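# Slide carrier PC7 into rail tracks 13-18

## Task

Slide carrier PC7 into tracks 13-18 of the loading rails until the lamp behind those tracks turns on. The carrier has to sit down in those tracks and stay there on its own, not because the robot is holding it. Afterwards release it and move the grippers away.

## Robot and tools

SETUP. Two arms, left_arm and right_arm, each with six revolute joints and a two-finger gripper. All coordinates use one scene frame. Its origin is on the table top midway between the arms, +z is up, +x points out over the table and left_arm sits on the +y side. The arm names are not image sides. Base poses: left_arm at (-0.026, +0.245, 0) m, quat_wxyz (+0.997, 0, 0, +0.083); right_arm at (+0.029, -0.268, 0) m, quat_wxyz (+0.999, 0, 0, +0.052). Joint ranges in rad, base to hand: waist -2.880..2.880, shoulder 0.000..3.142, elbow 0.000..3.019, wrist pitch -1.693..1.571, wrist yaw -1.571..1.571, wrist roll -2.094..2.094. The fingers point along the gripper's +z axis and close along its y axis. end_effector_position is the point between the finger pads, about 1 cm short of the fingertips.

SCENE. Carrier PC7 lies loose in front of tracks 13-18 with its handle facing the arms. Tracks are numbered 1 to 18 on tiles in front of them. Seen from the arms looking toward +x, track 1 is at the left, so the high numbers lie toward -y. Either arm may do the pushing, and the idle one may be parked out of the way. Something may occasionally tug a held part or nudge a loose object.

THE ROW. Every motion command uses rows of 16 plain numbers covering both arms, even if only one moves: left x, y, z, qw, qx, qy, qz, opening, then right x, y, z, qw, qx, qy, qz, opening. x, y, z is an absolute target for that gripper's end_effector_position, in metres, scene frame. The quaternion is an absolute target orientation, w first, scene frame. Opening runs from -1 (closed) to +1 (fully open, 0.094 m). To keep a hand's orientation, repeat the same quaternion every row rather than copying a drifted reported value. To keep an arm still, resend its last reported full pose and the desired opening every call.

TOOLS.
execute_actions(actions): a list of up to 15 actions. Each action is a table of up to 15 rows, one row per control step of 1/30 s. A shorter table repeats its last row to fill 15 steps. An empty list just returns the current state and images. If any target is more than 0.6 m from that gripper's current position along any of its own axes, the action is rejected for both arms. If an action is malformed, or the first one fails this check against the last reported state, nothing runs.
move(target, speed, blocking): target is one 16-number row of absolute poses. Each hand follows a straight path there, turning the shorter way, and all paths finish together within 0.5 to 10 s, else they stop short at 10 s. speed is top path speed in m/s, 0.002 to 0.5, default 0.25; rotation is capped at twice that in rad/s. Opening is applied at the start. The path ignores obstacles and the other arm, and a hand can lag, wander or overshoot speed, especially near full reach. Faster moves and targets set deeper past a contact press harder. blocking=false returns after 0.5 s while motion continues. Then use wait or stop before sending more moves or actions.
wait(seconds): 0 to 10 s. The scene runs with each arm holding its last command, and it returns early if a running move finishes.
stop(): brakes a running move; faster arms need more distance. Fingers are not stopped.
zoom_image(camera, region): camera is cam_left_wrist or cam_right_wrist; region [x0, y0, x1, y1] in pixels of that camera's last image, (0,0) top-left, at most 504 by 504.
read_manual(section): returns the URDF licence texts only; "licences" is the default.
finished_scene(scene): integer 1 or 2; ends that scene for good and reports whether the goal holds. Call it only once the carrier sits in the tracks, the lamp is on, and the hand is released and clear.

CONTROLLER. Each step the commanded pose is limited to 70 mm and 16 degrees from the measured pose. Damped inverse kinematics then drives the joints, favouring position over orientation. A distant target may need several actions. After an action an arm only continues to its last clipped pose. Moves usually finish a centimetre or more off, mostly low, and moves of a few mm may do nothing. Elbows stop just short of straight.

RESULTS. The state line `left_arm: …` | `right_arm: …` gives each hand's position and quat_wxyz. Printed positions can be off, more at long reach. "Hand target" lines show what each arm is currently driving toward. grip_measured is the finger opening on the command scale, with a fixed error of up to about 1 mm. The last Joint positions value is the opening in metres. Joint torques follow the same joint order and include offsets, friction and noise. Action calls also list step readings, where HELD marks a step on which that arm was held back. A move adds a "move:" line: done, off_target, moving, held or fault. limits=paced means the pose was clipped. limits=held means some steps were blocked, after which the arm may jump faster than speed. It also gives each hand's distance from its target. "pose unreachable" means a clearance check changed or blocked that arm's command. FAULT means an arm stopped. MOTOR HOT appears from 85 °C, and at 100 °C an OVER-TEMPERATURE FAULT drops that arm.

CAMERAS. cam_left_wrist and cam_right_wrist, both 672x504, mounted on the wrists. Optical frame: +z forward, +x right, +y down. The pinhole-plus-radial calibration (K, D, T_world_to_cam) is approximate: about 0.5% focal error, 1.5 px principal point, 0.5 degrees and 2.5 mm pose.

CAUTIONS. Push gently and slowly near contact; avoid slams and hard shoves. Do not let the arms strike or press on each other. Never knock anything off the table. A blocked arm keeps pressing until it gets a new command. The simulation keeps running while you compose replies, holding the last command.

Each tool is called in YAML: its name, and indented under it one key for each argument.

## Session

execute_actions:
  actions: []

Scene clock: 0.00 s.
left_arm: end_effector_position=(+0.4885, +0.3393, +0.4873) grip_measured=+1.000 end_effector_quat_wxyz=(+0.700, -0.062, +0.708, +0.069) | right_arm: end_effector_position=(+0.2901, -0.1856, +0.1391) grip_measured=+1.000 end_effector_quat_wxyz=(+0.252, -0.641, +0.724, +0.046)
Joint positions: left_arm=[ 0.013  1.058  1.048  0.    -0.007  0.011  0.094] | right_arm=[-0.031  0.818  0.564 -0.949 -0.374 -1.305  0.094]
Joint velocities: left_arm=[-0.015 -0.015 -0.002 -0.007  0.037  0.051  0.   ] | right_arm=[-0.015 -0.005 -0.012 -0.002  0.007 -0.007  0.   ]
Joint torques (N m, as the arm reports them, + toward a larger angle): no reading
Hand target (left_arm): +0.490, +0.340, +0.500; +0.707, -0.061, +0.701, +0.070
Hand target (right_arm): +0.297, -0.185, +0.149; +0.261, -0.641, +0.721, +0.039
camera_calibration (this result's frames):
cam_right_wrist: T_world_to_cam=[[0.948487, -0.178998, 0.261406, -0.344907], [-0.223582, -0.962761, 0.151993, -0.128478], [0.224465, -0.202609, -0.953187, 0.152376], [0, 0, 0, 1]] pos_world=[0.264211, -0.154559, 0.254931]

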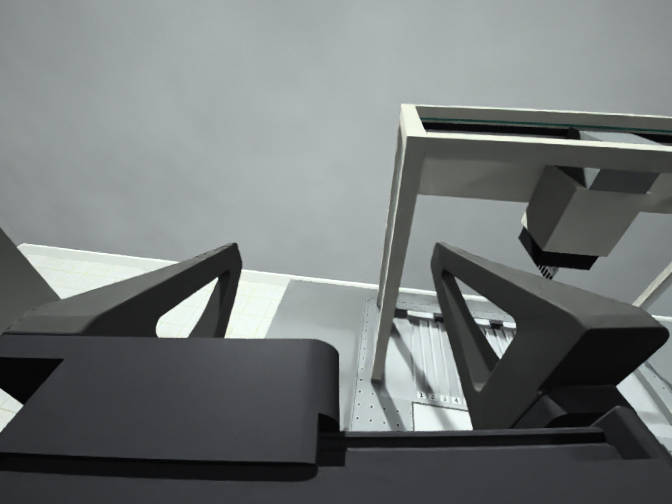

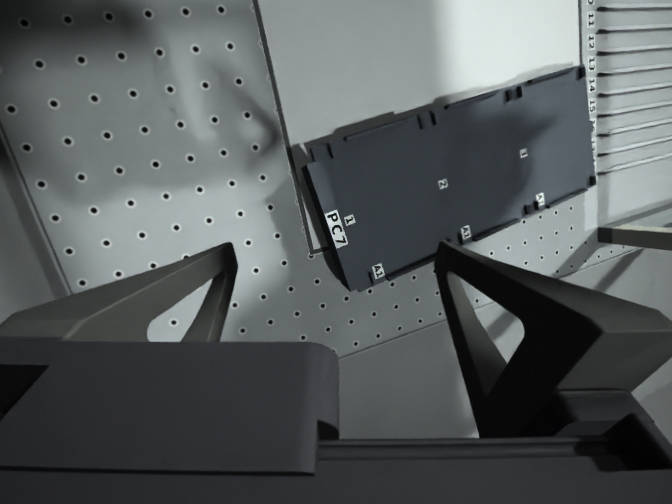

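Same overview pose as before.

move:
  target: [0.2,0.55,0.35,0.6,0,0.8,0,1,0.40,-0.137,0.3,0.3,0,0.954,0,1]
  speed: 0.35

Scene clock: 3.97 s.
left_arm: end_effector_position=(+0.1941, +0.5360, +0.3295) grip_measured=+1.000 end_effector_quat_wxyz=(+0.596, -0.011, +0.803, -0.019) | right_arm: end_effector_position=(+0.3940, -0.1444, +0.2753) grip_measured=+1.000 end_effector_quat_wxyz=(+0.287, -0.010, +0.958, -0.014)
Joint positions: left_arm=[ 1.218  1.027  0.907 -0.947  1.234  0.996  0.094] | right_arm=[ 0.335  1.014  1.    -1.027  0.256  0.349  0.094]
Joint velocities: left_arm=[-0.005 -0.005 -0.012 -0.027 -0.037  0.037  0.   ] | right_arm=[-0.005 -0.005 -0.007  0.002  0.051  0.051  0.   ]
Joint torques (N m, as the arm reports them, + toward a larger angle): left_arm=[ 0.31 -4.99 12.51  0.63  0.55  0.1 ] | right_arm=[ 1.04 -3.25 16.86  0.74  0.3   0.13]
Hand target (left_arm): +0.194, +0.547, +0.349; +0.599, +0.003, +0.801, -0.001
Hand target (right_arm): +0.402, -0.139, +0.296; +0.298, -0.004, +0.955, -0.008
Off the commanded pose (left_arm): 0.026 m, 3 deg.
Off the commanded pose (right_arm): 0.026 m, 2 deg.
move: off_target (left_arm, right_arm)
camera_calibration (this result's frames):
cam_left_wrist: T_world_to_cam=[[-0.0047479, -0.99878, 0.0491615, 0.519561], [-0.790207, -0.0263806, -0.612272, 0.377709], [0.612822, -0.0417548, -0.789117, 0.285339], [0, 0, 0, 1]] pos_world=[0.126074, 0.540806, 0.430884]
cam_right_wrist: T_world_to_cam=[[0.00590996, -0.999344, 0.035724, -0.156637], [-0.999505, -0.00479965, 0.0310865, 0.391052], [-0.0308947, -0.03589, -0.998878, 0.404484], [0, 0, 0, 1]] pos_world=[0.40428, -0.14014, 0.39747]

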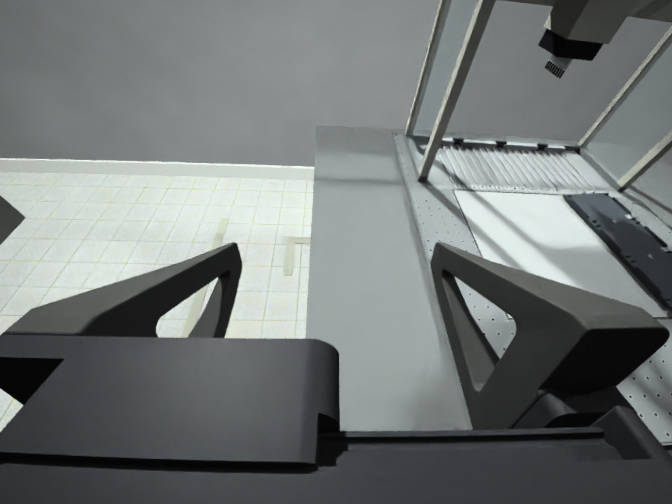

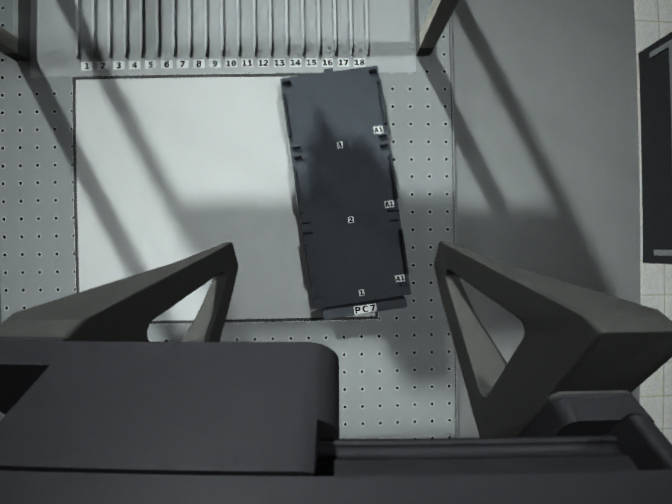

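move:
  target: [0.2,0.55,0.35,0.6,0,0.8,0,1,0.40,-0.30,0.12,0.38,0,0.92,0,-1]

move:
  target: [0.2,0.55,0.35,0.6,0,0.8,0,1,0.40,-0.295,0.035,0.38,0,0.92,0,-1]
  speed: 0.12

move:
  target: [0.2,0.55,0.35,0.6,0,0.8,0,1,0.40,-0.195,0.035,0.38,0,0.92,0,-1]
  speed: 0.05

move:
  target: [0.2,0.55,0.35,0.6,0,0.8,0,1,0.44,-0.27,0.07,0.38,0,0.92,0,-1]
  speed: 0.15

move:
  target: [0.2,0.55,0.35,0.6,0,0.8,0,1,0.6,-0.26,0.035,0.38,0,0.92,0,-1]
  speed: 0.15

move:
  target: [0.2,0.55,0.35,0.6,0,0.8,0,1,0.6,-0.189,0.033,0.38,0,0.92,0,-1]
  speed: 0.04

move:
  target: [0.2,0.55,0.35,0.6,0,0.8,0,1,0.58,-0.23,0.12,0.38,0,0.92,0,-1]
  speed: 0.15

move:
  target: [0.2,0.55,0.35,0.6,0,0.8,0,1,0.40,-0.137,0.3,0.3,0,0.954,0,1]

Scene clock: 14.07 s.
left_arm: end_effector_position=(+0.1948, +0.5402, +0.3314) grip_measured=+1.000 end_effector_quat_wxyz=(+0.598, -0.013, +0.802, -0.014) | right_arm: end_effector_position=(+0.3967, -0.2970, +0.1198) grip_measured=-0.980 end_effector_quat_wxyz=(+0.376, +0.012, +0.926, +0.009)
Joint positions: left_arm=[ 1.218  1.027  0.907 -0.911  1.232  0.965  0.094] | right_arm=[-0.227  0.971  0.465 -0.297 -0.093 -0.058  0.001]
Joint velocities: left_arm=[-0.005 -0.005 -0.002 -0.012  0.051 -0.051  0.   ] | right_arm=[-0.015 -0.015 -0.007 -0.002 -0.095 -0.007  0.   ]
Joint torques (N m, as the arm reports them, + toward a larger angle): left_arm=[-1.   -5.43 12.07  1.45  0.38 -0.18] | right_arm=[ 0.57 -2.45 10.59  2.67 -0.22 -0.22]
Hand target (left_arm): +0.199, +0.549, +0.350; +0.600, -0.000, +0.800, +0.000
Hand target (right_arm): +0.399, -0.296, +0.120; +0.384, +0.002, +0.923, +0.007
Off the commanded pose (left_arm): 0.022 m, 2 deg.
Off the commanded pose (right_arm): 0.004 m, 2 deg.
move: off_target (left_arm)
camera_calibration (this result's frames):
cam_left_wrist: T_world_to_cam=[[0.00537968, -0.999008, 0.0442115, 0.523416], [-0.787554, -0.0314776, -0.615441, 0.382772], [0.616222, -0.0315081, -0.786942, 0.279714], [0, 0, 0, 1]] pos_world=[0.126272, 0.543758, 0.432551]
cam_right_wrist: T_world_to_cam=[[-0.0208967, -0.999504, -0.0235814, -0.285868], [-0.98726, 0.0243506, -0.157244, 0.424184], [0.15774, 0.0199951, -0.987278, 0.184148], [0, 0, 0, 1]] pos_world=[0.383758, -0.299737, 0.241765]

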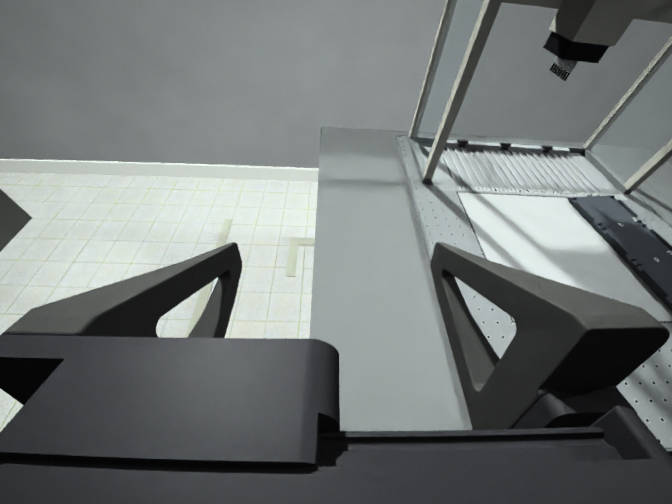

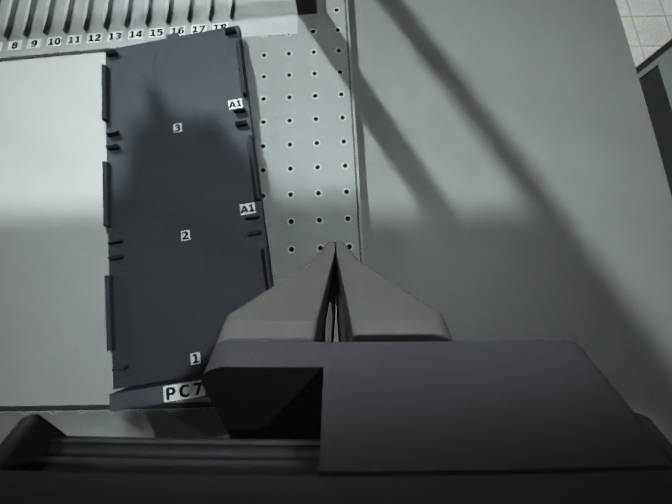

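Scene clock: 15.23 s.
left_arm: end_effector_position=(+0.1948, +0.5402, +0.3314) grip_measured=+1.000 end_effector_quat_wxyz=(+0.598, -0.013, +0.802, -0.014) | right_arm: end_effector_position=(+0.3972, -0.2968, +0.0369) grip_measured=-0.980 end_effector_quat_wxyz=(+0.376, +0.009, +0.927, +0.004)
Joint positions: left_arm=[ 1.218  1.027  0.907 -0.911  1.232  0.965  0.094] | right_arm=[-0.22   1.226  0.338  0.084 -0.08  -0.062  0.001]
Joint velocities: left_arm=[-0.015  0.005 -0.007  0.012  0.022 -0.066  0.   ] | right_arm=[-0.005  0.015 -0.007 -0.007 -0.066 -0.095  0.001]
Joint torques (N m, as the arm reports them, + toward a larger angle): left_arm=[-1.07 -5.42 12.05  1.47  0.38 -0.17] | right_arm=[ 1.05 -3.66  7.9   2.57  0.08 -0.21]
Hand target (left_arm): +0.199, +0.549, +0.350; +0.600, -0.000, +0.800, +0.000
Hand target (right_arm): +0.398, -0.295, +0.036; +0.382, +0.000, +0.924, -0.000
Off the commanded pose (left_arm): 0.022 m, 2 deg.
Off the commanded pose (right_arm): 0.004 m, 1 deg.
move: off_target (left_arm)
camera_calibration (this result's frames):
cam_left_wrist: T_world_to_cam=[[0.00548859, -0.998991, 0.0445768, 0.523265], [-0.787553, -0.0317884, -0.615427, 0.382935], [0.616223, -0.0317287, -0.786932, 0.279829], [0, 0, 0, 1]] pos_world=[0.126272, 0.543788, 0.43255]
cam_right_wrist: T_world_to_cam=[[-0.0205885, -0.999723, -0.0113974, -0.288258], [-0.987502, 0.0221158, -0.156048, 0.410983], [0.156257, 0.00804218, -0.987684, 0.0992646], [0, 0, 0, 1]] pos_world=[0.384401, -0.298065, 0.15889]

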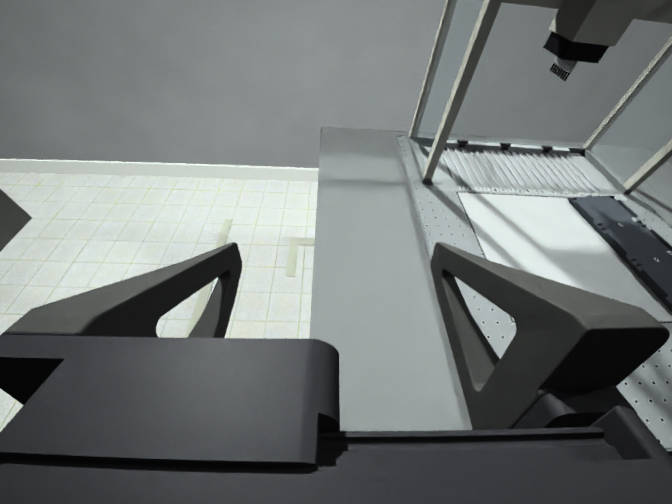

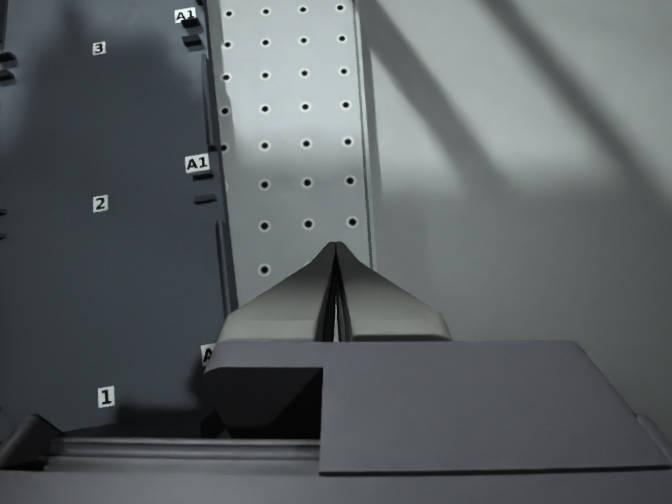

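Scene clock: 17.57 s.
left_arm: end_effector_position=(+0.1948, +0.5402, +0.3314) grip_measured=+1.000 end_effector_quat_wxyz=(+0.598, -0.014, +0.802, -0.015) | right_arm: end_effector_position=(+0.3894, -0.2026, +0.0298) grip_measured=-0.980 end_effector_quat_wxyz=(+0.372, -0.010, +0.928, -0.010)
Joint positions: left_arm=[ 1.218  1.027  0.907 -0.911  1.232  0.964  0.094] | right_arm=[0.167 1.252 0.338 0.084 0.198 0.172 0.001]
Joint velocities: left_arm=[ 0.005  0.005  0.012  0.007  0.037 -0.037  0.   ] | right_arm=[-0.015  0.005 -0.007  0.017 -0.007  0.022 -0.001]
Joint torques (N m, as the arm reports them, + toward a larger angle): left_arm=[-1.04 -5.44 12.06  1.47  0.38 -0.17] | right_arm=[ 0.65 -3.18  9.88  2.19  0.25  0.08]
Hand target (left_arm): +0.199, +0.549, +0.350; +0.600, -0.000, +0.800, +0.000
Hand target (right_arm): +0.399, -0.199, +0.035; +0.380, -0.003, +0.925, -0.006
Off the commanded pose (left_arm): 0.022 m, 2 deg.
Off the commanded pose (right_arm): 0.014 m, 2 deg.
move: off_target (left_arm, right_arm)
camera_calibration (this result's frames):
cam_left_wrist: T_world_to_cam=[[0.0055975, -0.998974, 0.044942, 0.523113], [-0.787551, -0.0320991, -0.615413, 0.383098], [0.616224, -0.0319493, -0.786923, 0.279945], [0, 0, 0, 1]] pos_world=[0.126272, 0.543818, 0.432549]
cam_right_wrist: T_world_to_cam=[[0.00601062, -0.99954, 0.029712, -0.205936], [-0.989003, -0.0103328, -0.147533, 0.393886], [0.147773, -0.0284985, -0.988611, 0.0887045], [0, 0, 0, 1]] pos_world=[0.377684, -0.199244, 0.151924]

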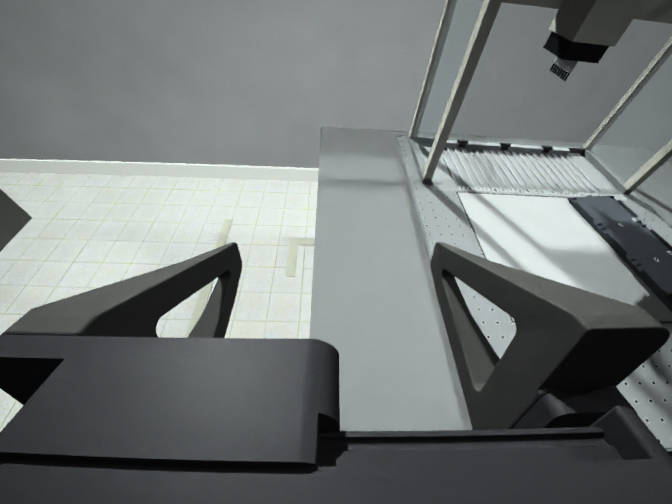

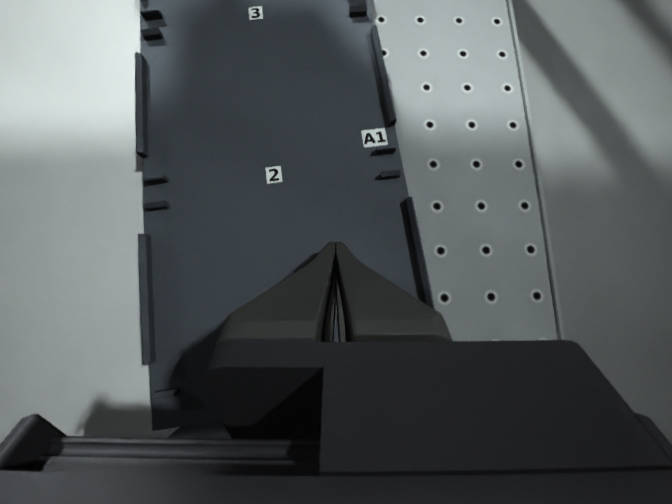

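Scene clock: 18.63 s.
left_arm: end_effector_position=(+0.1948, +0.5402, +0.3314) grip_measured=+1.000 end_effector_quat_wxyz=(+0.598, -0.014, +0.802, -0.015) | right_arm: end_effector_position=(+0.4276, -0.2672, +0.0595) grip_measured=-0.980 end_effector_quat_wxyz=(+0.379, +0.010, +0.925, +0.005)
Joint positions: left_arm=[ 1.218  1.027  0.907 -0.911  1.232  0.964  0.094] | right_arm=[-0.103  1.236  0.43   0.012 -0.001  0.023  0.001]
Joint velocities: left_arm=[-0.005 -0.015 -0.007 -0.017 -0.007 -0.007  0.   ] | right_arm=[ 0.005 -0.005  0.002 -0.017 -0.022 -0.007 -0.   ]
Joint torques (N m, as the arm reports them, + toward a larger angle): left_arm=[-1.04 -5.44 12.06  1.46  0.38 -0.17] | right_arm=[ 0.34 -4.15 12.58  1.04 -0.2  -0.22]
Hand target (left_arm): +0.199, +0.549, +0.350; +0.600, -0.000, +0.800, +0.000
Hand target (right_arm): +0.440, -0.267, +0.069; +0.383, +0.002, +0.924, +0.004
Off the commanded pose (left_arm): 0.022 m, 2 deg.
Off the commanded pose (right_arm): 0.016 m, 1 deg.
move: off_target (left_arm, right_arm)
camera_calibration (this result's frames):
cam_left_wrist: T_world_to_cam=[[0.0055975, -0.998974, 0.044942, 0.523113], [-0.787551, -0.0320991, -0.615413, 0.383098], [0.616224, -0.0319493, -0.786923, 0.279945], [0, 0, 0, 1]] pos_world=[0.126272, 0.543818, 0.432549]
cam_right_wrist: T_world_to_cam=[[-0.0198634, -0.999694, -0.0147314, -0.257934], [-0.986458, 0.0219955, -0.162533, 0.443841], [0.162807, 0.0113034, -0.986593, 0.114615], [0, 0, 0, 1]] pos_world=[0.414047, -0.268913, 0.181417]

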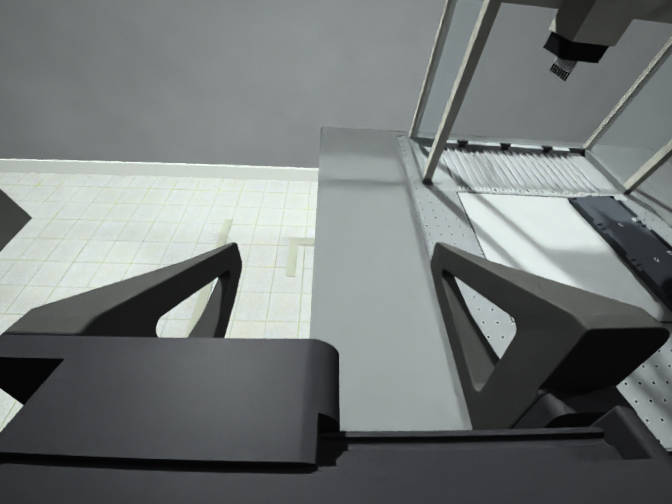

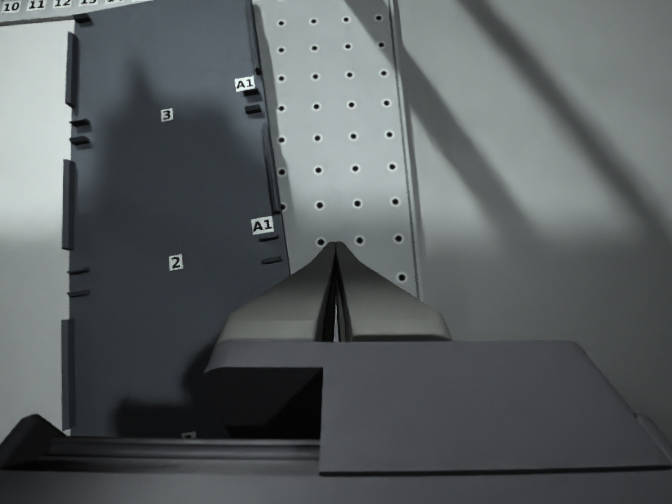

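Scene clock: 20.17 s.
left_arm: end_effector_position=(+0.1948, +0.5402, +0.3314) grip_measured=+1.000 end_effector_quat_wxyz=(+0.598, -0.014, +0.802, -0.015) | right_arm: end_effector_position=(+0.5817, -0.2625, +0.0277) grip_measured=-0.980 end_effector_quat_wxyz=(+0.368, +0.007, +0.930, +0.002)
Joint positions: left_arm=[ 1.218  1.027  0.907 -0.911  1.232  0.964  0.094] | right_arm=[-0.092  1.696  0.831  0.049  0.011  0.023  0.001]
Joint velocities: left_arm=[-0.015 -0.015  0.002 -0.012 -0.037 -0.051  0.   ] | right_arm=[ 0.005 -0.015 -0.022  0.017  0.022  0.037 -0.   ]
Joint torques (N m, as the arm reports them, + toward a larger angle): left_arm=[-1.05 -5.43 12.06  1.46  0.38 -0.17] | right_arm=[ 0.88 -9.61 11.83  2.14  0.14 -0.17]
Hand target (left_arm): +0.199, +0.549, +0.350; +0.600, -0.000, +0.800, +0.000
Hand target (right_arm): +0.599, -0.259, +0.035; +0.382, -0.000, +0.924, -0.000
Off the commanded pose (left_arm): 0.022 m, 2 deg.
Off the commanded pose (right_arm): 0.020 m, 2 deg.
move: off_target (left_arm, right_arm)
camera_calibration (this result's frames):
cam_left_wrist: T_world_to_cam=[[0.0055975, -0.998974, 0.044942, 0.523113], [-0.787551, -0.0320991, -0.615413, 0.383098], [0.616224, -0.0319493, -0.786923, 0.279945], [0, 0, 0, 1]] pos_world=[0.126272, 0.543818, 0.432549]
cam_right_wrist: T_world_to_cam=[[-0.0164632, -0.999849, -0.00563198, -0.25287], [-0.98993, 0.0170914, -0.140524, 0.59068], [0.140599, 0.00326179, -0.990061, 0.0690227], [0, 0, 0, 1]] pos_world=[0.570864, -0.263153, 0.149917]

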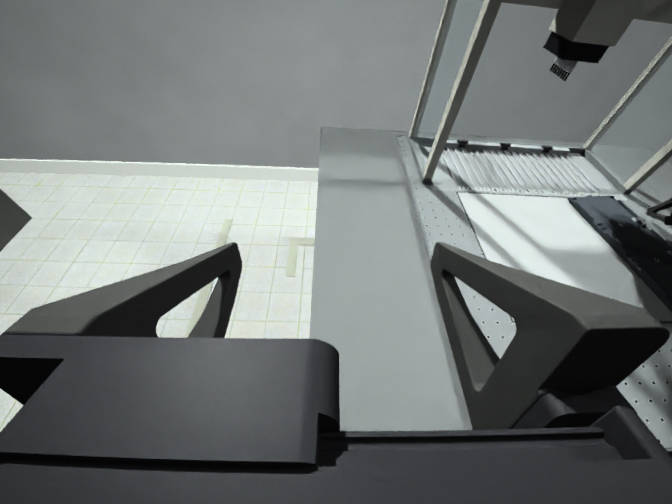

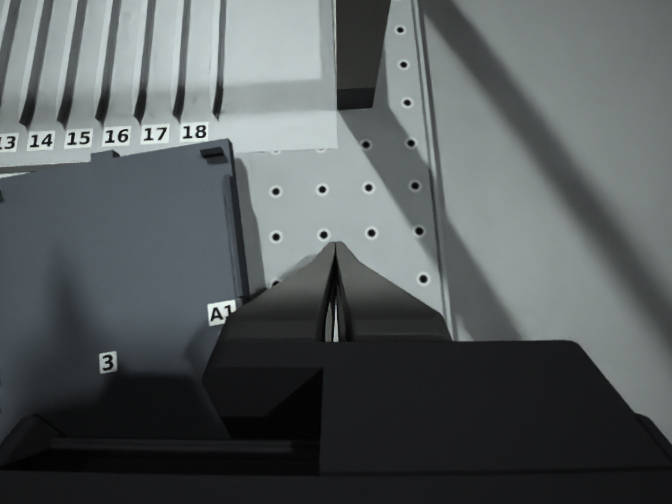

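Scene clock: 22.40 s.
left_arm: end_effector_position=(+0.1948, +0.5402, +0.3314) grip_measured=+1.000 end_effector_quat_wxyz=(+0.598, -0.014, +0.802, -0.015) | right_arm: end_effector_position=(+0.5810, -0.1990, +0.0270) grip_measured=-0.980 end_effector_quat_wxyz=(+0.372, -0.005, +0.928, -0.009)
Joint positions: left_arm=[ 1.218  1.027  0.907 -0.911  1.232  0.964  0.094] | right_arm=[0.058 1.708 0.842 0.049 0.125 0.103 0.001]
Joint velocities: left_arm=[-0.015 -0.005  0.012 -0.002  0.051  0.022  0.   ] | right_arm=[-0.015 -0.005 -0.017  0.007 -0.007 -0.051 -0.   ]
Joint torques (N m, as the arm reports them, + toward a larger angle): left_arm=[-1.01 -5.44 12.07  1.47  0.38 -0.17] | right_arm=[ 1.14 -9.54 12.53  1.68  0.07  0.09]
Hand target (left_arm): +0.199, +0.549, +0.350; +0.600, -0.000, +0.800, +0.000
Hand target (right_arm): +0.599, -0.191, +0.033; +0.381, -0.001, +0.924, -0.003
Off the commanded pose (left_arm): 0.022 m, 2 deg.
Off the commanded pose (right_arm): 0.022 m, 2 deg.
move: off_target (left_arm, right_arm)
camera_calibration (this result's frames):
cam_left_wrist: T_world_to_cam=[[0.0055975, -0.998974, 0.044942, 0.523113], [-0.787551, -0.0320991, -0.615413, 0.383098], [0.616224, -0.0319493, -0.786923, 0.279945], [0, 0, 0, 1]] pos_world=[0.126272, 0.543818, 0.432549]
cam_right_wrist: T_world_to_cam=[[-0.00305578, -0.999745, 0.0223657, -0.197934], [-0.989017, -0.000283575, -0.147803, 0.584976], [0.147772, -0.0225717, -0.988764, 0.0588469], [0, 0, 0, 1]] pos_world=[0.56925, -0.19639, 0.149074]

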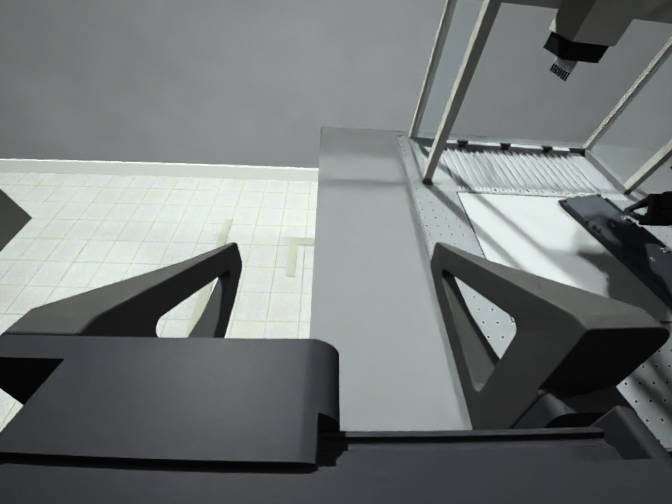

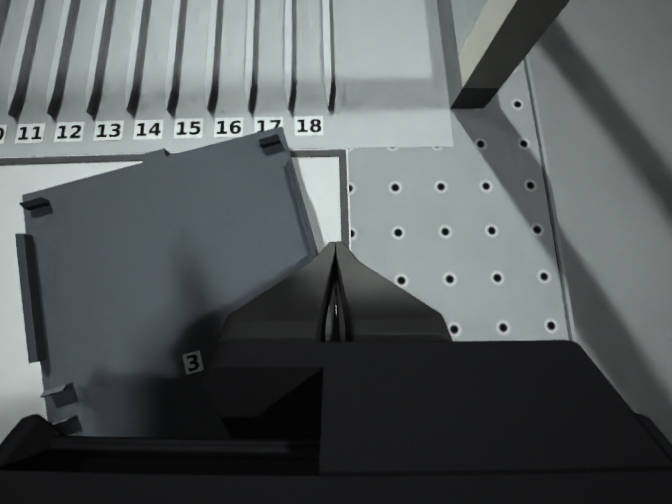

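Scene clock: 23.50 s.
left_arm: end_effector_position=(+0.1948, +0.5402, +0.3314) grip_measured=+1.000 end_effector_quat_wxyz=(+0.598, -0.014, +0.802, -0.015) | right_arm: end_effector_position=(+0.5647, -0.2293, +0.1004) grip_measured=-0.980 end_effector_quat_wxyz=(+0.371, +0.006, +0.929, +0.001)
Joint positions: left_arm=[ 1.218  1.027  0.907 -0.911  1.232  0.964  0.094] | right_arm=[-0.011  1.509  0.85  -0.155  0.066  0.079  0.001]
Joint velocities: left_arm=[-0.005  0.005 -0.007 -0.012 -0.007  0.007  0.   ] | right_arm=[-0.005 -0.005  0.017  0.007 -0.037 -0.037  0.   ]
Joint torques (N m, as the arm reports them, + toward a larger angle): left_arm=[-1.07 -5.46 12.06  1.46  0.38 -0.17] | right_arm=[-0.17 -9.46 14.34  0.97 -0.13 -0.23]
Hand target (left_arm): +0.199, +0.549, +0.350; +0.600, -0.000, +0.800, +0.000
Hand target (right_arm): +0.581, -0.229, +0.119; +0.383, +0.000, +0.924, +0.001
Off the commanded pose (left_arm): 0.022 m, 2 deg.
Off the commanded pose (right_arm): 0.025 m, 2 deg.
move: off_target (left_arm, right_arm)
camera_calibration (this result's frames):
cam_left_wrist: T_world_to_cam=[[0.0055975, -0.998974, 0.044942, 0.523113], [-0.787551, -0.0320991, -0.615413, 0.383098], [0.616224, -0.0319493, -0.786923, 0.279945], [0, 0, 0, 1]] pos_world=[0.126272, 0.543818, 0.432549]
cam_right_wrist: T_world_to_cam=[[-0.0153038, -0.999875, -0.00388715, -0.220365], [-0.989245, 0.0157065, -0.145425, 0.583319], [0.145468, 0.00161978, -0.989362, 0.140099], [0, 0, 0, 1]] pos_world=[0.553293, -0.229726, 0.222581]

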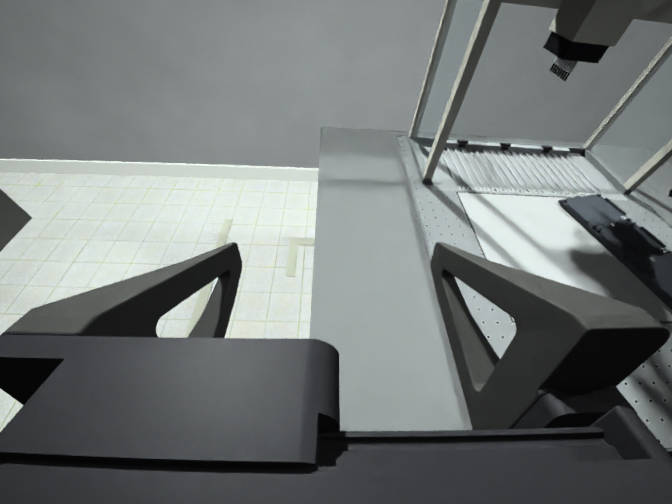

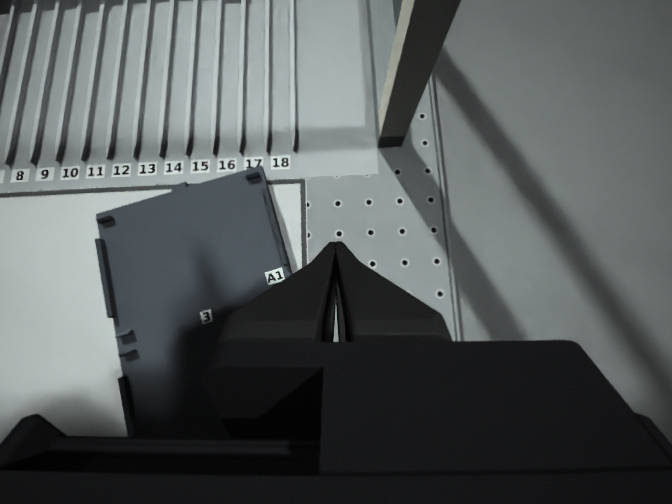

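Scene clock: 25.13 s.
left_arm: end_effector_position=(+0.1948, +0.5402, +0.3314) grip_measured=+1.000 end_effector_quat_wxyz=(+0.598, -0.014, +0.802, -0.015) | right_arm: end_effector_position=(+0.3964, -0.1424, +0.2838) grip_measured=+1.000 end_effector_quat_wxyz=(+0.293, -0.010, +0.956, -0.008)
Joint positions: left_arm=[ 1.218  1.027  0.907 -0.911  1.232  0.964  0.094] | right_arm=[ 0.334  1.012  1.017 -1.029  0.249  0.348  0.094]
Joint velocities: left_arm=[ 0.015 -0.005  0.007 -0.007 -0.037 -0.007  0.   ] | right_arm=[-0.005 -0.015 -0.002 -0.012  0.022  0.037  0.   ]
Joint torques (N m, as the arm reports them, + toward a larger angle): left_arm=[-1.03 -5.46 12.07  1.47  0.38 -0.17] | right_arm=[ 0.59 -2.9  15.92  0.76  0.3   0.09]
Hand target (left_arm): +0.199, +0.549, +0.350; +0.600, -0.000, +0.800, +0.000
Hand target (right_arm): +0.402, -0.140, +0.300; +0.299, -0.001, +0.954, -0.005
Off the commanded pose (left_arm): 0.022 m, 2 deg.
Off the commanded pose (right_arm): 0.017 m, 2 deg.
move: off_target (left_arm, right_arm)
camera_calibration (this result's frames):
cam_left_wrist: T_world_to_cam=[[0.0055975, -0.998974, 0.044942, 0.523113], [-0.787551, -0.0320991, -0.615413, 0.383098], [0.616224, -0.0319493, -0.786923, 0.279945], [0, 0, 0, 1]] pos_world=[0.126272, 0.543818, 0.432549]
cam_right_wrist: T_world_to_cam=[[0.00903667, -0.999664, 0.0242797, -0.153037], [-0.999797, -0.00859559, 0.01821, 0.396338], [-0.0179952, -0.0244394, -0.999539, 0.409871], [0, 0, 0, 1]] pos_world=[0.405017, -0.139562, 0.40618]

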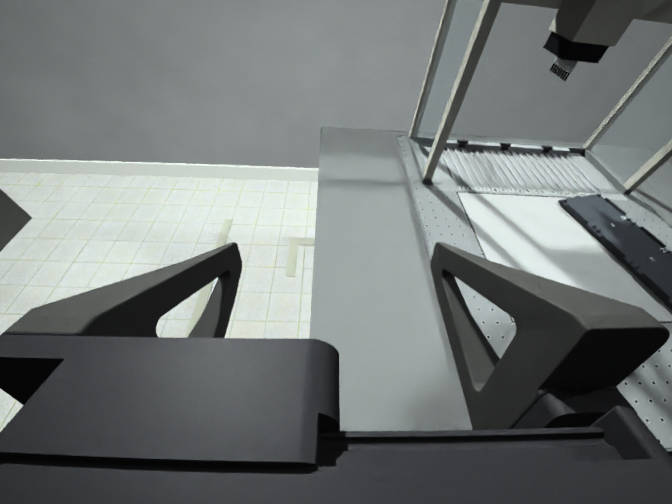

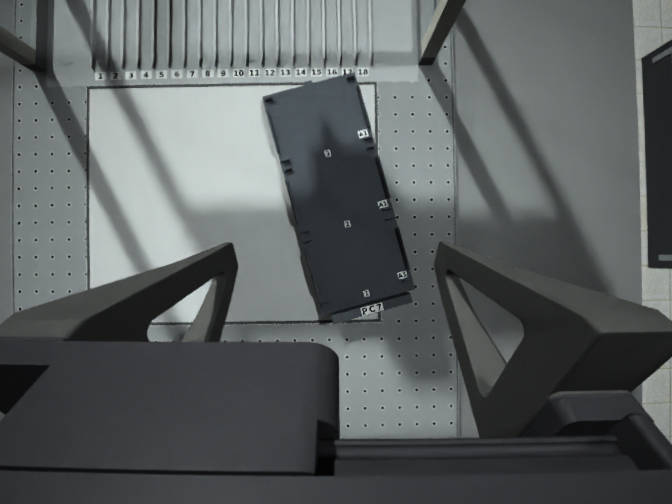

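move:
  target: [0.2,0.55,0.35,0.6,0,0.8,0,1,0.40,-0.30,0.1,0.38,0,0.92,0,-1]

move:
  target: [0.2,0.55,0.35,0.6,0,0.8,0,1,0.40,-0.30,0.025,0.38,0,0.92,0,-1]
  speed: 0.1

move:
  target: [0.2,0.55,0.35,0.6,0,0.8,0,1,0.405,-0.193,0.023,0.38,0,0.92,0,-1]
  speed: 0.05

move:
  target: [0.2,0.55,0.35,0.6,0,0.8,0,1,0.40,-0.24,0.1,0.38,0,0.92,0,-1]
  speed: 0.15

move:
  target: [0.2,0.55,0.35,0.6,0,0.8,0,1,0.40,-0.137,0.3,0.3,0,0.954,0,1]

Scene clock: 31.63 s.
left_arm: end_effector_position=(+0.1948, +0.5402, +0.3314) grip_measured=+1.000 end_effector_quat_wxyz=(+0.598, -0.014, +0.802, -0.015) | right_arm: end_effector_position=(+0.3958, -0.2964, +0.0988) grip_measured=-0.980 end_effector_quat_wxyz=(+0.375, +0.012, +0.927, +0.010)
Joint positions: left_arm=[ 1.218  1.027  0.907 -0.911  1.232  0.964  0.094] | right_arm=[-0.226  1.017  0.427 -0.217 -0.094 -0.058  0.001]
Joint velocities: left_arm=[-0.024 -0.005  0.017 -0.017 -0.007 -0.022  0.   ] | right_arm=[-0.005 -0.005  0.012  0.002  0.051 -0.022  0.   ]
Joint torques (N m, as the arm reports them, + toward a larger angle): left_arm=[-1.04 -5.42 12.06  1.47  0.38 -0.17] | right_arm=[ 0.38 -2.74 10.21  2.73 -0.22 -0.23]
Hand target (left_arm): +0.199, +0.549, +0.350; +0.600, -0.000, +0.800, +0.000
Hand target (right_arm): +0.398, -0.296, +0.100; +0.384, +0.003, +0.923, +0.008
Off the commanded pose (left_arm): 0.022 m, 2 deg.
Off the commanded pose (right_arm): 0.006 m, 2 deg.
move: off_target (left_arm)
camera_calibration (this result's frames):
cam_left_wrist: T_world_to_cam=[[0.0055975, -0.998974, 0.044942, 0.523113], [-0.787551, -0.0320991, -0.615413, 0.383098], [0.616224, -0.0319493, -0.786923, 0.279945], [0, 0, 0, 1]] pos_world=[0.126272, 0.543818, 0.432549]
cam_right_wrist: T_world_to_cam=[[-0.0196859, -0.999507, -0.0244744, -0.286243], [-0.98781, 0.0232245, -0.153921, 0.41948], [0.154414, 0.021146, -0.98778, 0.165299], [0, 0, 0, 1]] pos_world=[0.383208, -0.299339, 0.22084]

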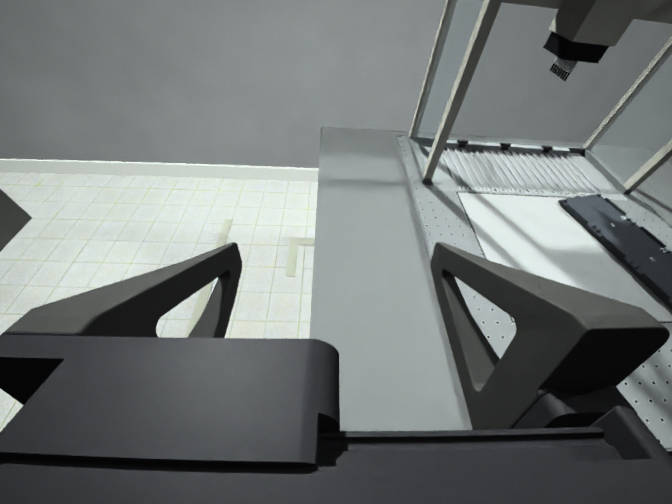

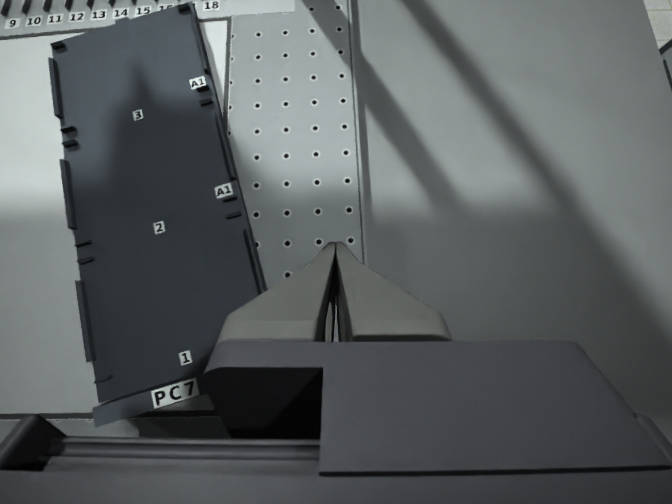

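Scene clock: 32.73 s.
left_arm: end_effector_position=(+0.1948, +0.5402, +0.3314) grip_measured=+1.000 end_effector_quat_wxyz=(+0.598, -0.014, +0.802, -0.015) | right_arm: end_effector_position=(+0.3983, -0.2968, +0.0273) grip_measured=-0.980 end_effector_quat_wxyz=(+0.376, +0.004, +0.927, +0.006)
Joint positions: left_arm=[ 1.218  1.027  0.907 -0.911  1.232  0.964  0.094] | right_arm=[-0.226  1.27   0.33   0.136 -0.093 -0.076  0.001]
Joint velocities: left_arm=[-0.005 -0.015  0.002 -0.002 -0.037 -0.022  0.   ] | right_arm=[-0.005 -0.005 -0.002 -0.012 -0.007 -0.037  0.001]
Joint torques (N m, as the arm reports them, + toward a larger angle): left_arm=[-1.05 -5.48 12.06  1.48  0.38 -0.17] | right_arm=[-0.24 -3.73  7.42  2.74  0.07 -0.23]
Hand target (left_arm): +0.199, +0.549, +0.350; +0.600, -0.000, +0.800, +0.000
Hand target (right_arm): +0.398, -0.300, +0.026; +0.381, -0.000, +0.924, -0.000
Off the commanded pose (left_arm): 0.022 m, 2 deg.
Off the commanded pose (right_arm): 0.004 m, 1 deg.
move: off_target (left_arm)
camera_calibration (this result's frames):
cam_left_wrist: T_world_to_cam=[[0.0055975, -0.998974, 0.044942, 0.523113], [-0.787551, -0.0320991, -0.615413, 0.383098], [0.616224, -0.0319493, -0.786923, 0.279945], [0, 0, 0, 1]] pos_world=[0.126272, 0.543818, 0.432549]
cam_right_wrist: T_world_to_cam=[[-0.0075724, -0.9999, -0.0119304, -0.293603], [-0.987515, 0.0093548, -0.157246, 0.406863], [0.157342, 0.0105907, -0.987487, 0.0899623], [0, 0, 0, 1]] pos_world=[0.385406, -0.298333, 0.149311]

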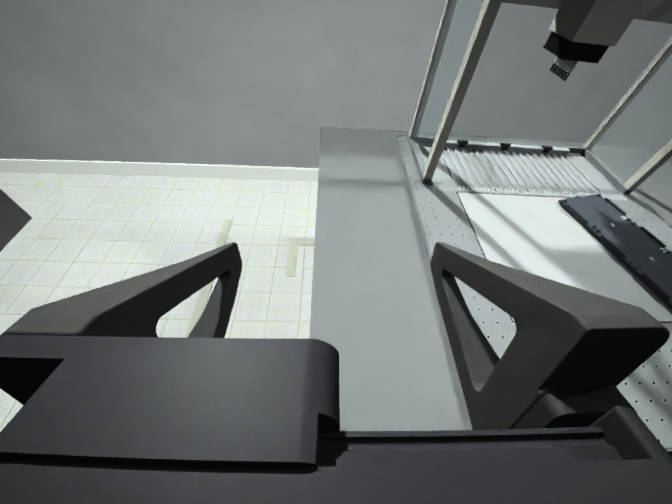

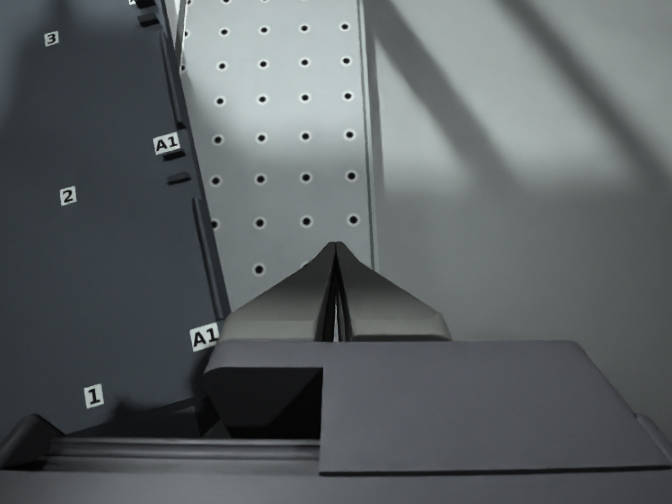

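Scene clock: 35.17 s.
left_arm: end_effector_position=(+0.1948, +0.5402, +0.3314) grip_measured=+1.000 end_effector_quat_wxyz=(+0.598, -0.014, +0.802, -0.015) | right_arm: end_effector_position=(+0.3900, -0.2041, +0.0162) grip_measured=-0.980 end_effector_quat_wxyz=(+0.368, -0.009, +0.930, -0.014)
Joint positions: left_arm=[ 1.218  1.027  0.907 -0.911  1.232  0.964  0.094] | right_arm=[0.165 1.311 0.33  0.142 0.203 0.173 0.001]
Joint velocities: left_arm=[-0.005 -0.015 -0.002  0.002  0.007 -0.081  0.   ] | right_arm=[-0.005 -0.015 -0.002  0.002  0.007 -0.007  0.001]
Joint torques (N m, as the arm reports them, + toward a larger angle): left_arm=[-1.03 -5.44 12.06  1.46  0.38 -0.17] | right_arm=[ 1.06 -3.02 10.03  2.27  0.1   0.1 ]
Hand target (left_arm): +0.199, +0.549, +0.350; +0.600, -0.000, +0.800, +0.000
Hand target (right_arm): +0.404, -0.197, +0.023; +0.380, -0.003, +0.925, -0.006
Off the commanded pose (left_arm): 0.022 m, 2 deg.
Off the commanded pose (right_arm): 0.020 m, 3 deg.
move: off_target (left_arm, right_arm)
camera_calibration (this result's frames):
cam_left_wrist: T_world_to_cam=[[0.0055975, -0.998974, 0.044942, 0.523113], [-0.787551, -0.0320991, -0.615413, 0.383098], [0.616224, -0.0319493, -0.786923, 0.279945], [0, 0, 0, 1]] pos_world=[0.126272, 0.543818, 0.432549]
cam_right_wrist: T_world_to_cam=[[0.000205933, -0.999376, 0.0353236, -0.204827], [-0.990112, -0.00515895, -0.140185, 0.393782], [0.14028, -0.0349455, -0.989495, 0.0767088], [0, 0, 0, 1]] pos_world=[0.37917, -0.199987, 0.13834]

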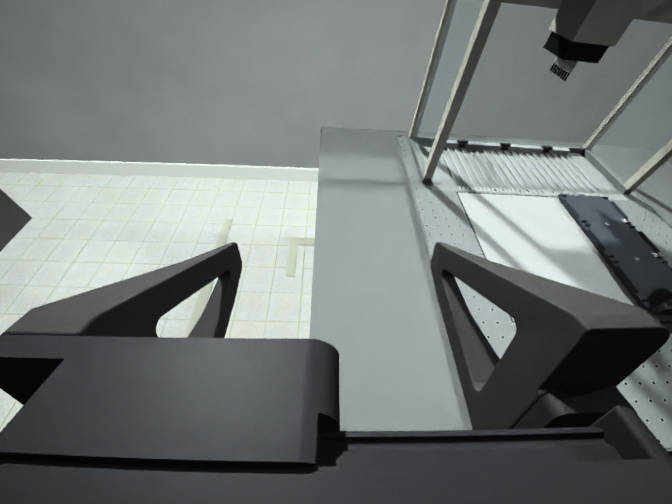

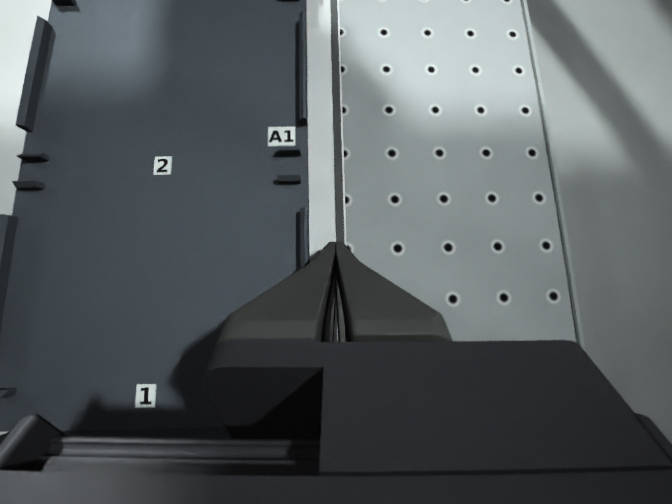

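Scene clock: 36.20 s.
left_arm: end_effector_position=(+0.1948, +0.5402, +0.3314) grip_measured=+1.000 end_effector_quat_wxyz=(+0.598, -0.014, +0.802, -0.015) | right_arm: end_effector_position=(+0.3875, -0.2390, +0.0821) grip_measured=-0.980 end_effector_quat_wxyz=(+0.374, +0.007, +0.928, +0.003)
Joint positions: left_arm=[ 1.218  1.027  0.907 -0.911  1.232  0.964  0.094] | right_arm=[ 0.016  1.031  0.383 -0.16   0.084  0.102  0.001]
Joint velocities: left_arm=[-0.005 -0.015 -0.002  0.002  0.066 -0.081  0.   ] | right_arm=[-0.005 -0.005 -0.017 -0.007  0.051  0.051 -0.002]
Joint torques (N m, as the arm reports them, + toward a larger angle): left_arm=[-1.02 -5.42 12.06  1.46  0.38 -0.17] | right_arm=[ 0.1  -2.6  14.01  0.95 -0.13 -0.23]
Hand target (left_arm): +0.199, +0.549, +0.350; +0.600, -0.000, +0.800, +0.000
Hand target (right_arm): +0.401, -0.238, +0.098; +0.382, +0.001, +0.924, +0.002
Off the commanded pose (left_arm): 0.022 m, 2 deg.
Off the commanded pose (right_arm): 0.022 m, 1 deg.
move: off_target (left_arm, right_arm)
camera_calibration (this result's frames):
cam_left_wrist: T_world_to_cam=[[0.0055975, -0.998974, 0.044942, 0.523113], [-0.787551, -0.0320991, -0.615413, 0.383098], [0.616224, -0.0319493, -0.786923, 0.279945], [0, 0, 0, 1]] pos_world=[0.126272, 0.543818, 0.432549]
cam_right_wrist: T_world_to_cam=[[-0.01616, -0.999842, -0.00741311, -0.232238], [-0.988292, 0.0170974, -0.151612, 0.405976], [0.151715, 0.00487626, -0.988412, 0.146023], [0, 0, 0, 1]] pos_world=[0.375316, -0.239854, 0.20416]

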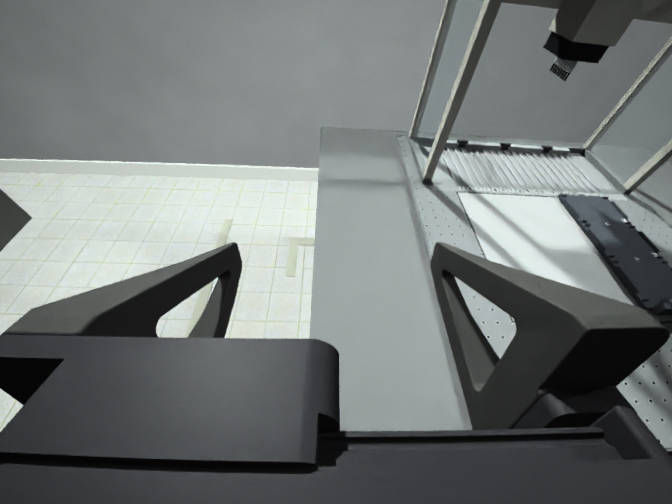

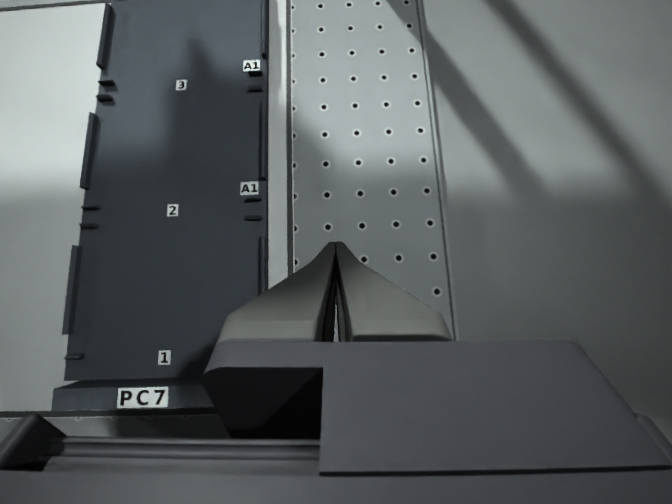

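Scene clock: 37.73 s.
left_arm: end_effector_position=(+0.1948, +0.5402, +0.3314) grip_measured=+1.000 end_effector_quat_wxyz=(+0.598, -0.014, +0.802, -0.015) | right_arm: end_effector_position=(+0.3964, -0.1419, +0.2847) grip_measured=+1.000 end_effector_quat_wxyz=(+0.295, -0.008, +0.956, -0.007)
Joint positions: left_arm=[ 1.218  1.027  0.907 -0.911  1.232  0.964  0.094] | right_arm=[ 0.336  1.011  1.017 -1.028  0.251  0.352  0.094]
Joint velocities: left_arm=[-0.015 -0.005  0.017  0.012 -0.022  0.007  0.   ] | right_arm=[-0.015  0.015 -0.027  0.002 -0.022  0.022  0.   ]
Joint torques (N m, as the arm reports them, + toward a larger angle): left_arm=[-1.06 -5.44 12.06  1.47  0.38 -0.17] | right_arm=[ 0.47 -3.13 15.79  0.78  0.29  0.06]
Hand target (left_arm): +0.199, +0.549, +0.350; +0.600, -0.000, +0.800, +0.000
Hand target (right_arm): +0.402, -0.139, +0.300; +0.300, -0.001, +0.954, -0.004
Off the commanded pose (left_arm): 0.022 m, 2 deg.
Off the commanded pose (right_arm): 0.016 m, 1 deg.
move: off_target (left_arm, right_arm)
camera_calibration (this result's frames):
cam_left_wrist: T_world_to_cam=[[0.0055975, -0.998974, 0.044942, 0.523113], [-0.787551, -0.0320991, -0.615413, 0.383098], [0.616224, -0.0319493, -0.786923, 0.279945], [0, 0, 0, 1]] pos_world=[0.126272, 0.543818, 0.432549]
cam_right_wrist: T_world_to_cam=[[0.00660973, -0.999736, 0.0219866, -0.150881], [-0.999865, -0.00627662, 0.0151851, 0.39763], [-0.0150431, -0.022084, -0.999643, 0.409943], [0, 0, 0, 1]] pos_world=[0.40474, -0.139293, 0.407075]

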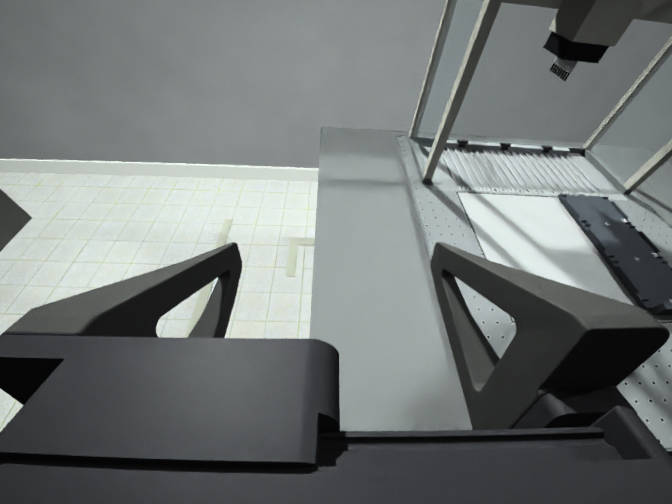

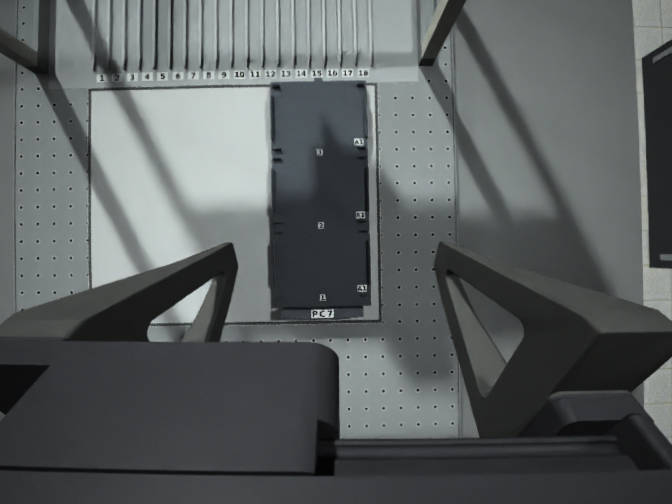

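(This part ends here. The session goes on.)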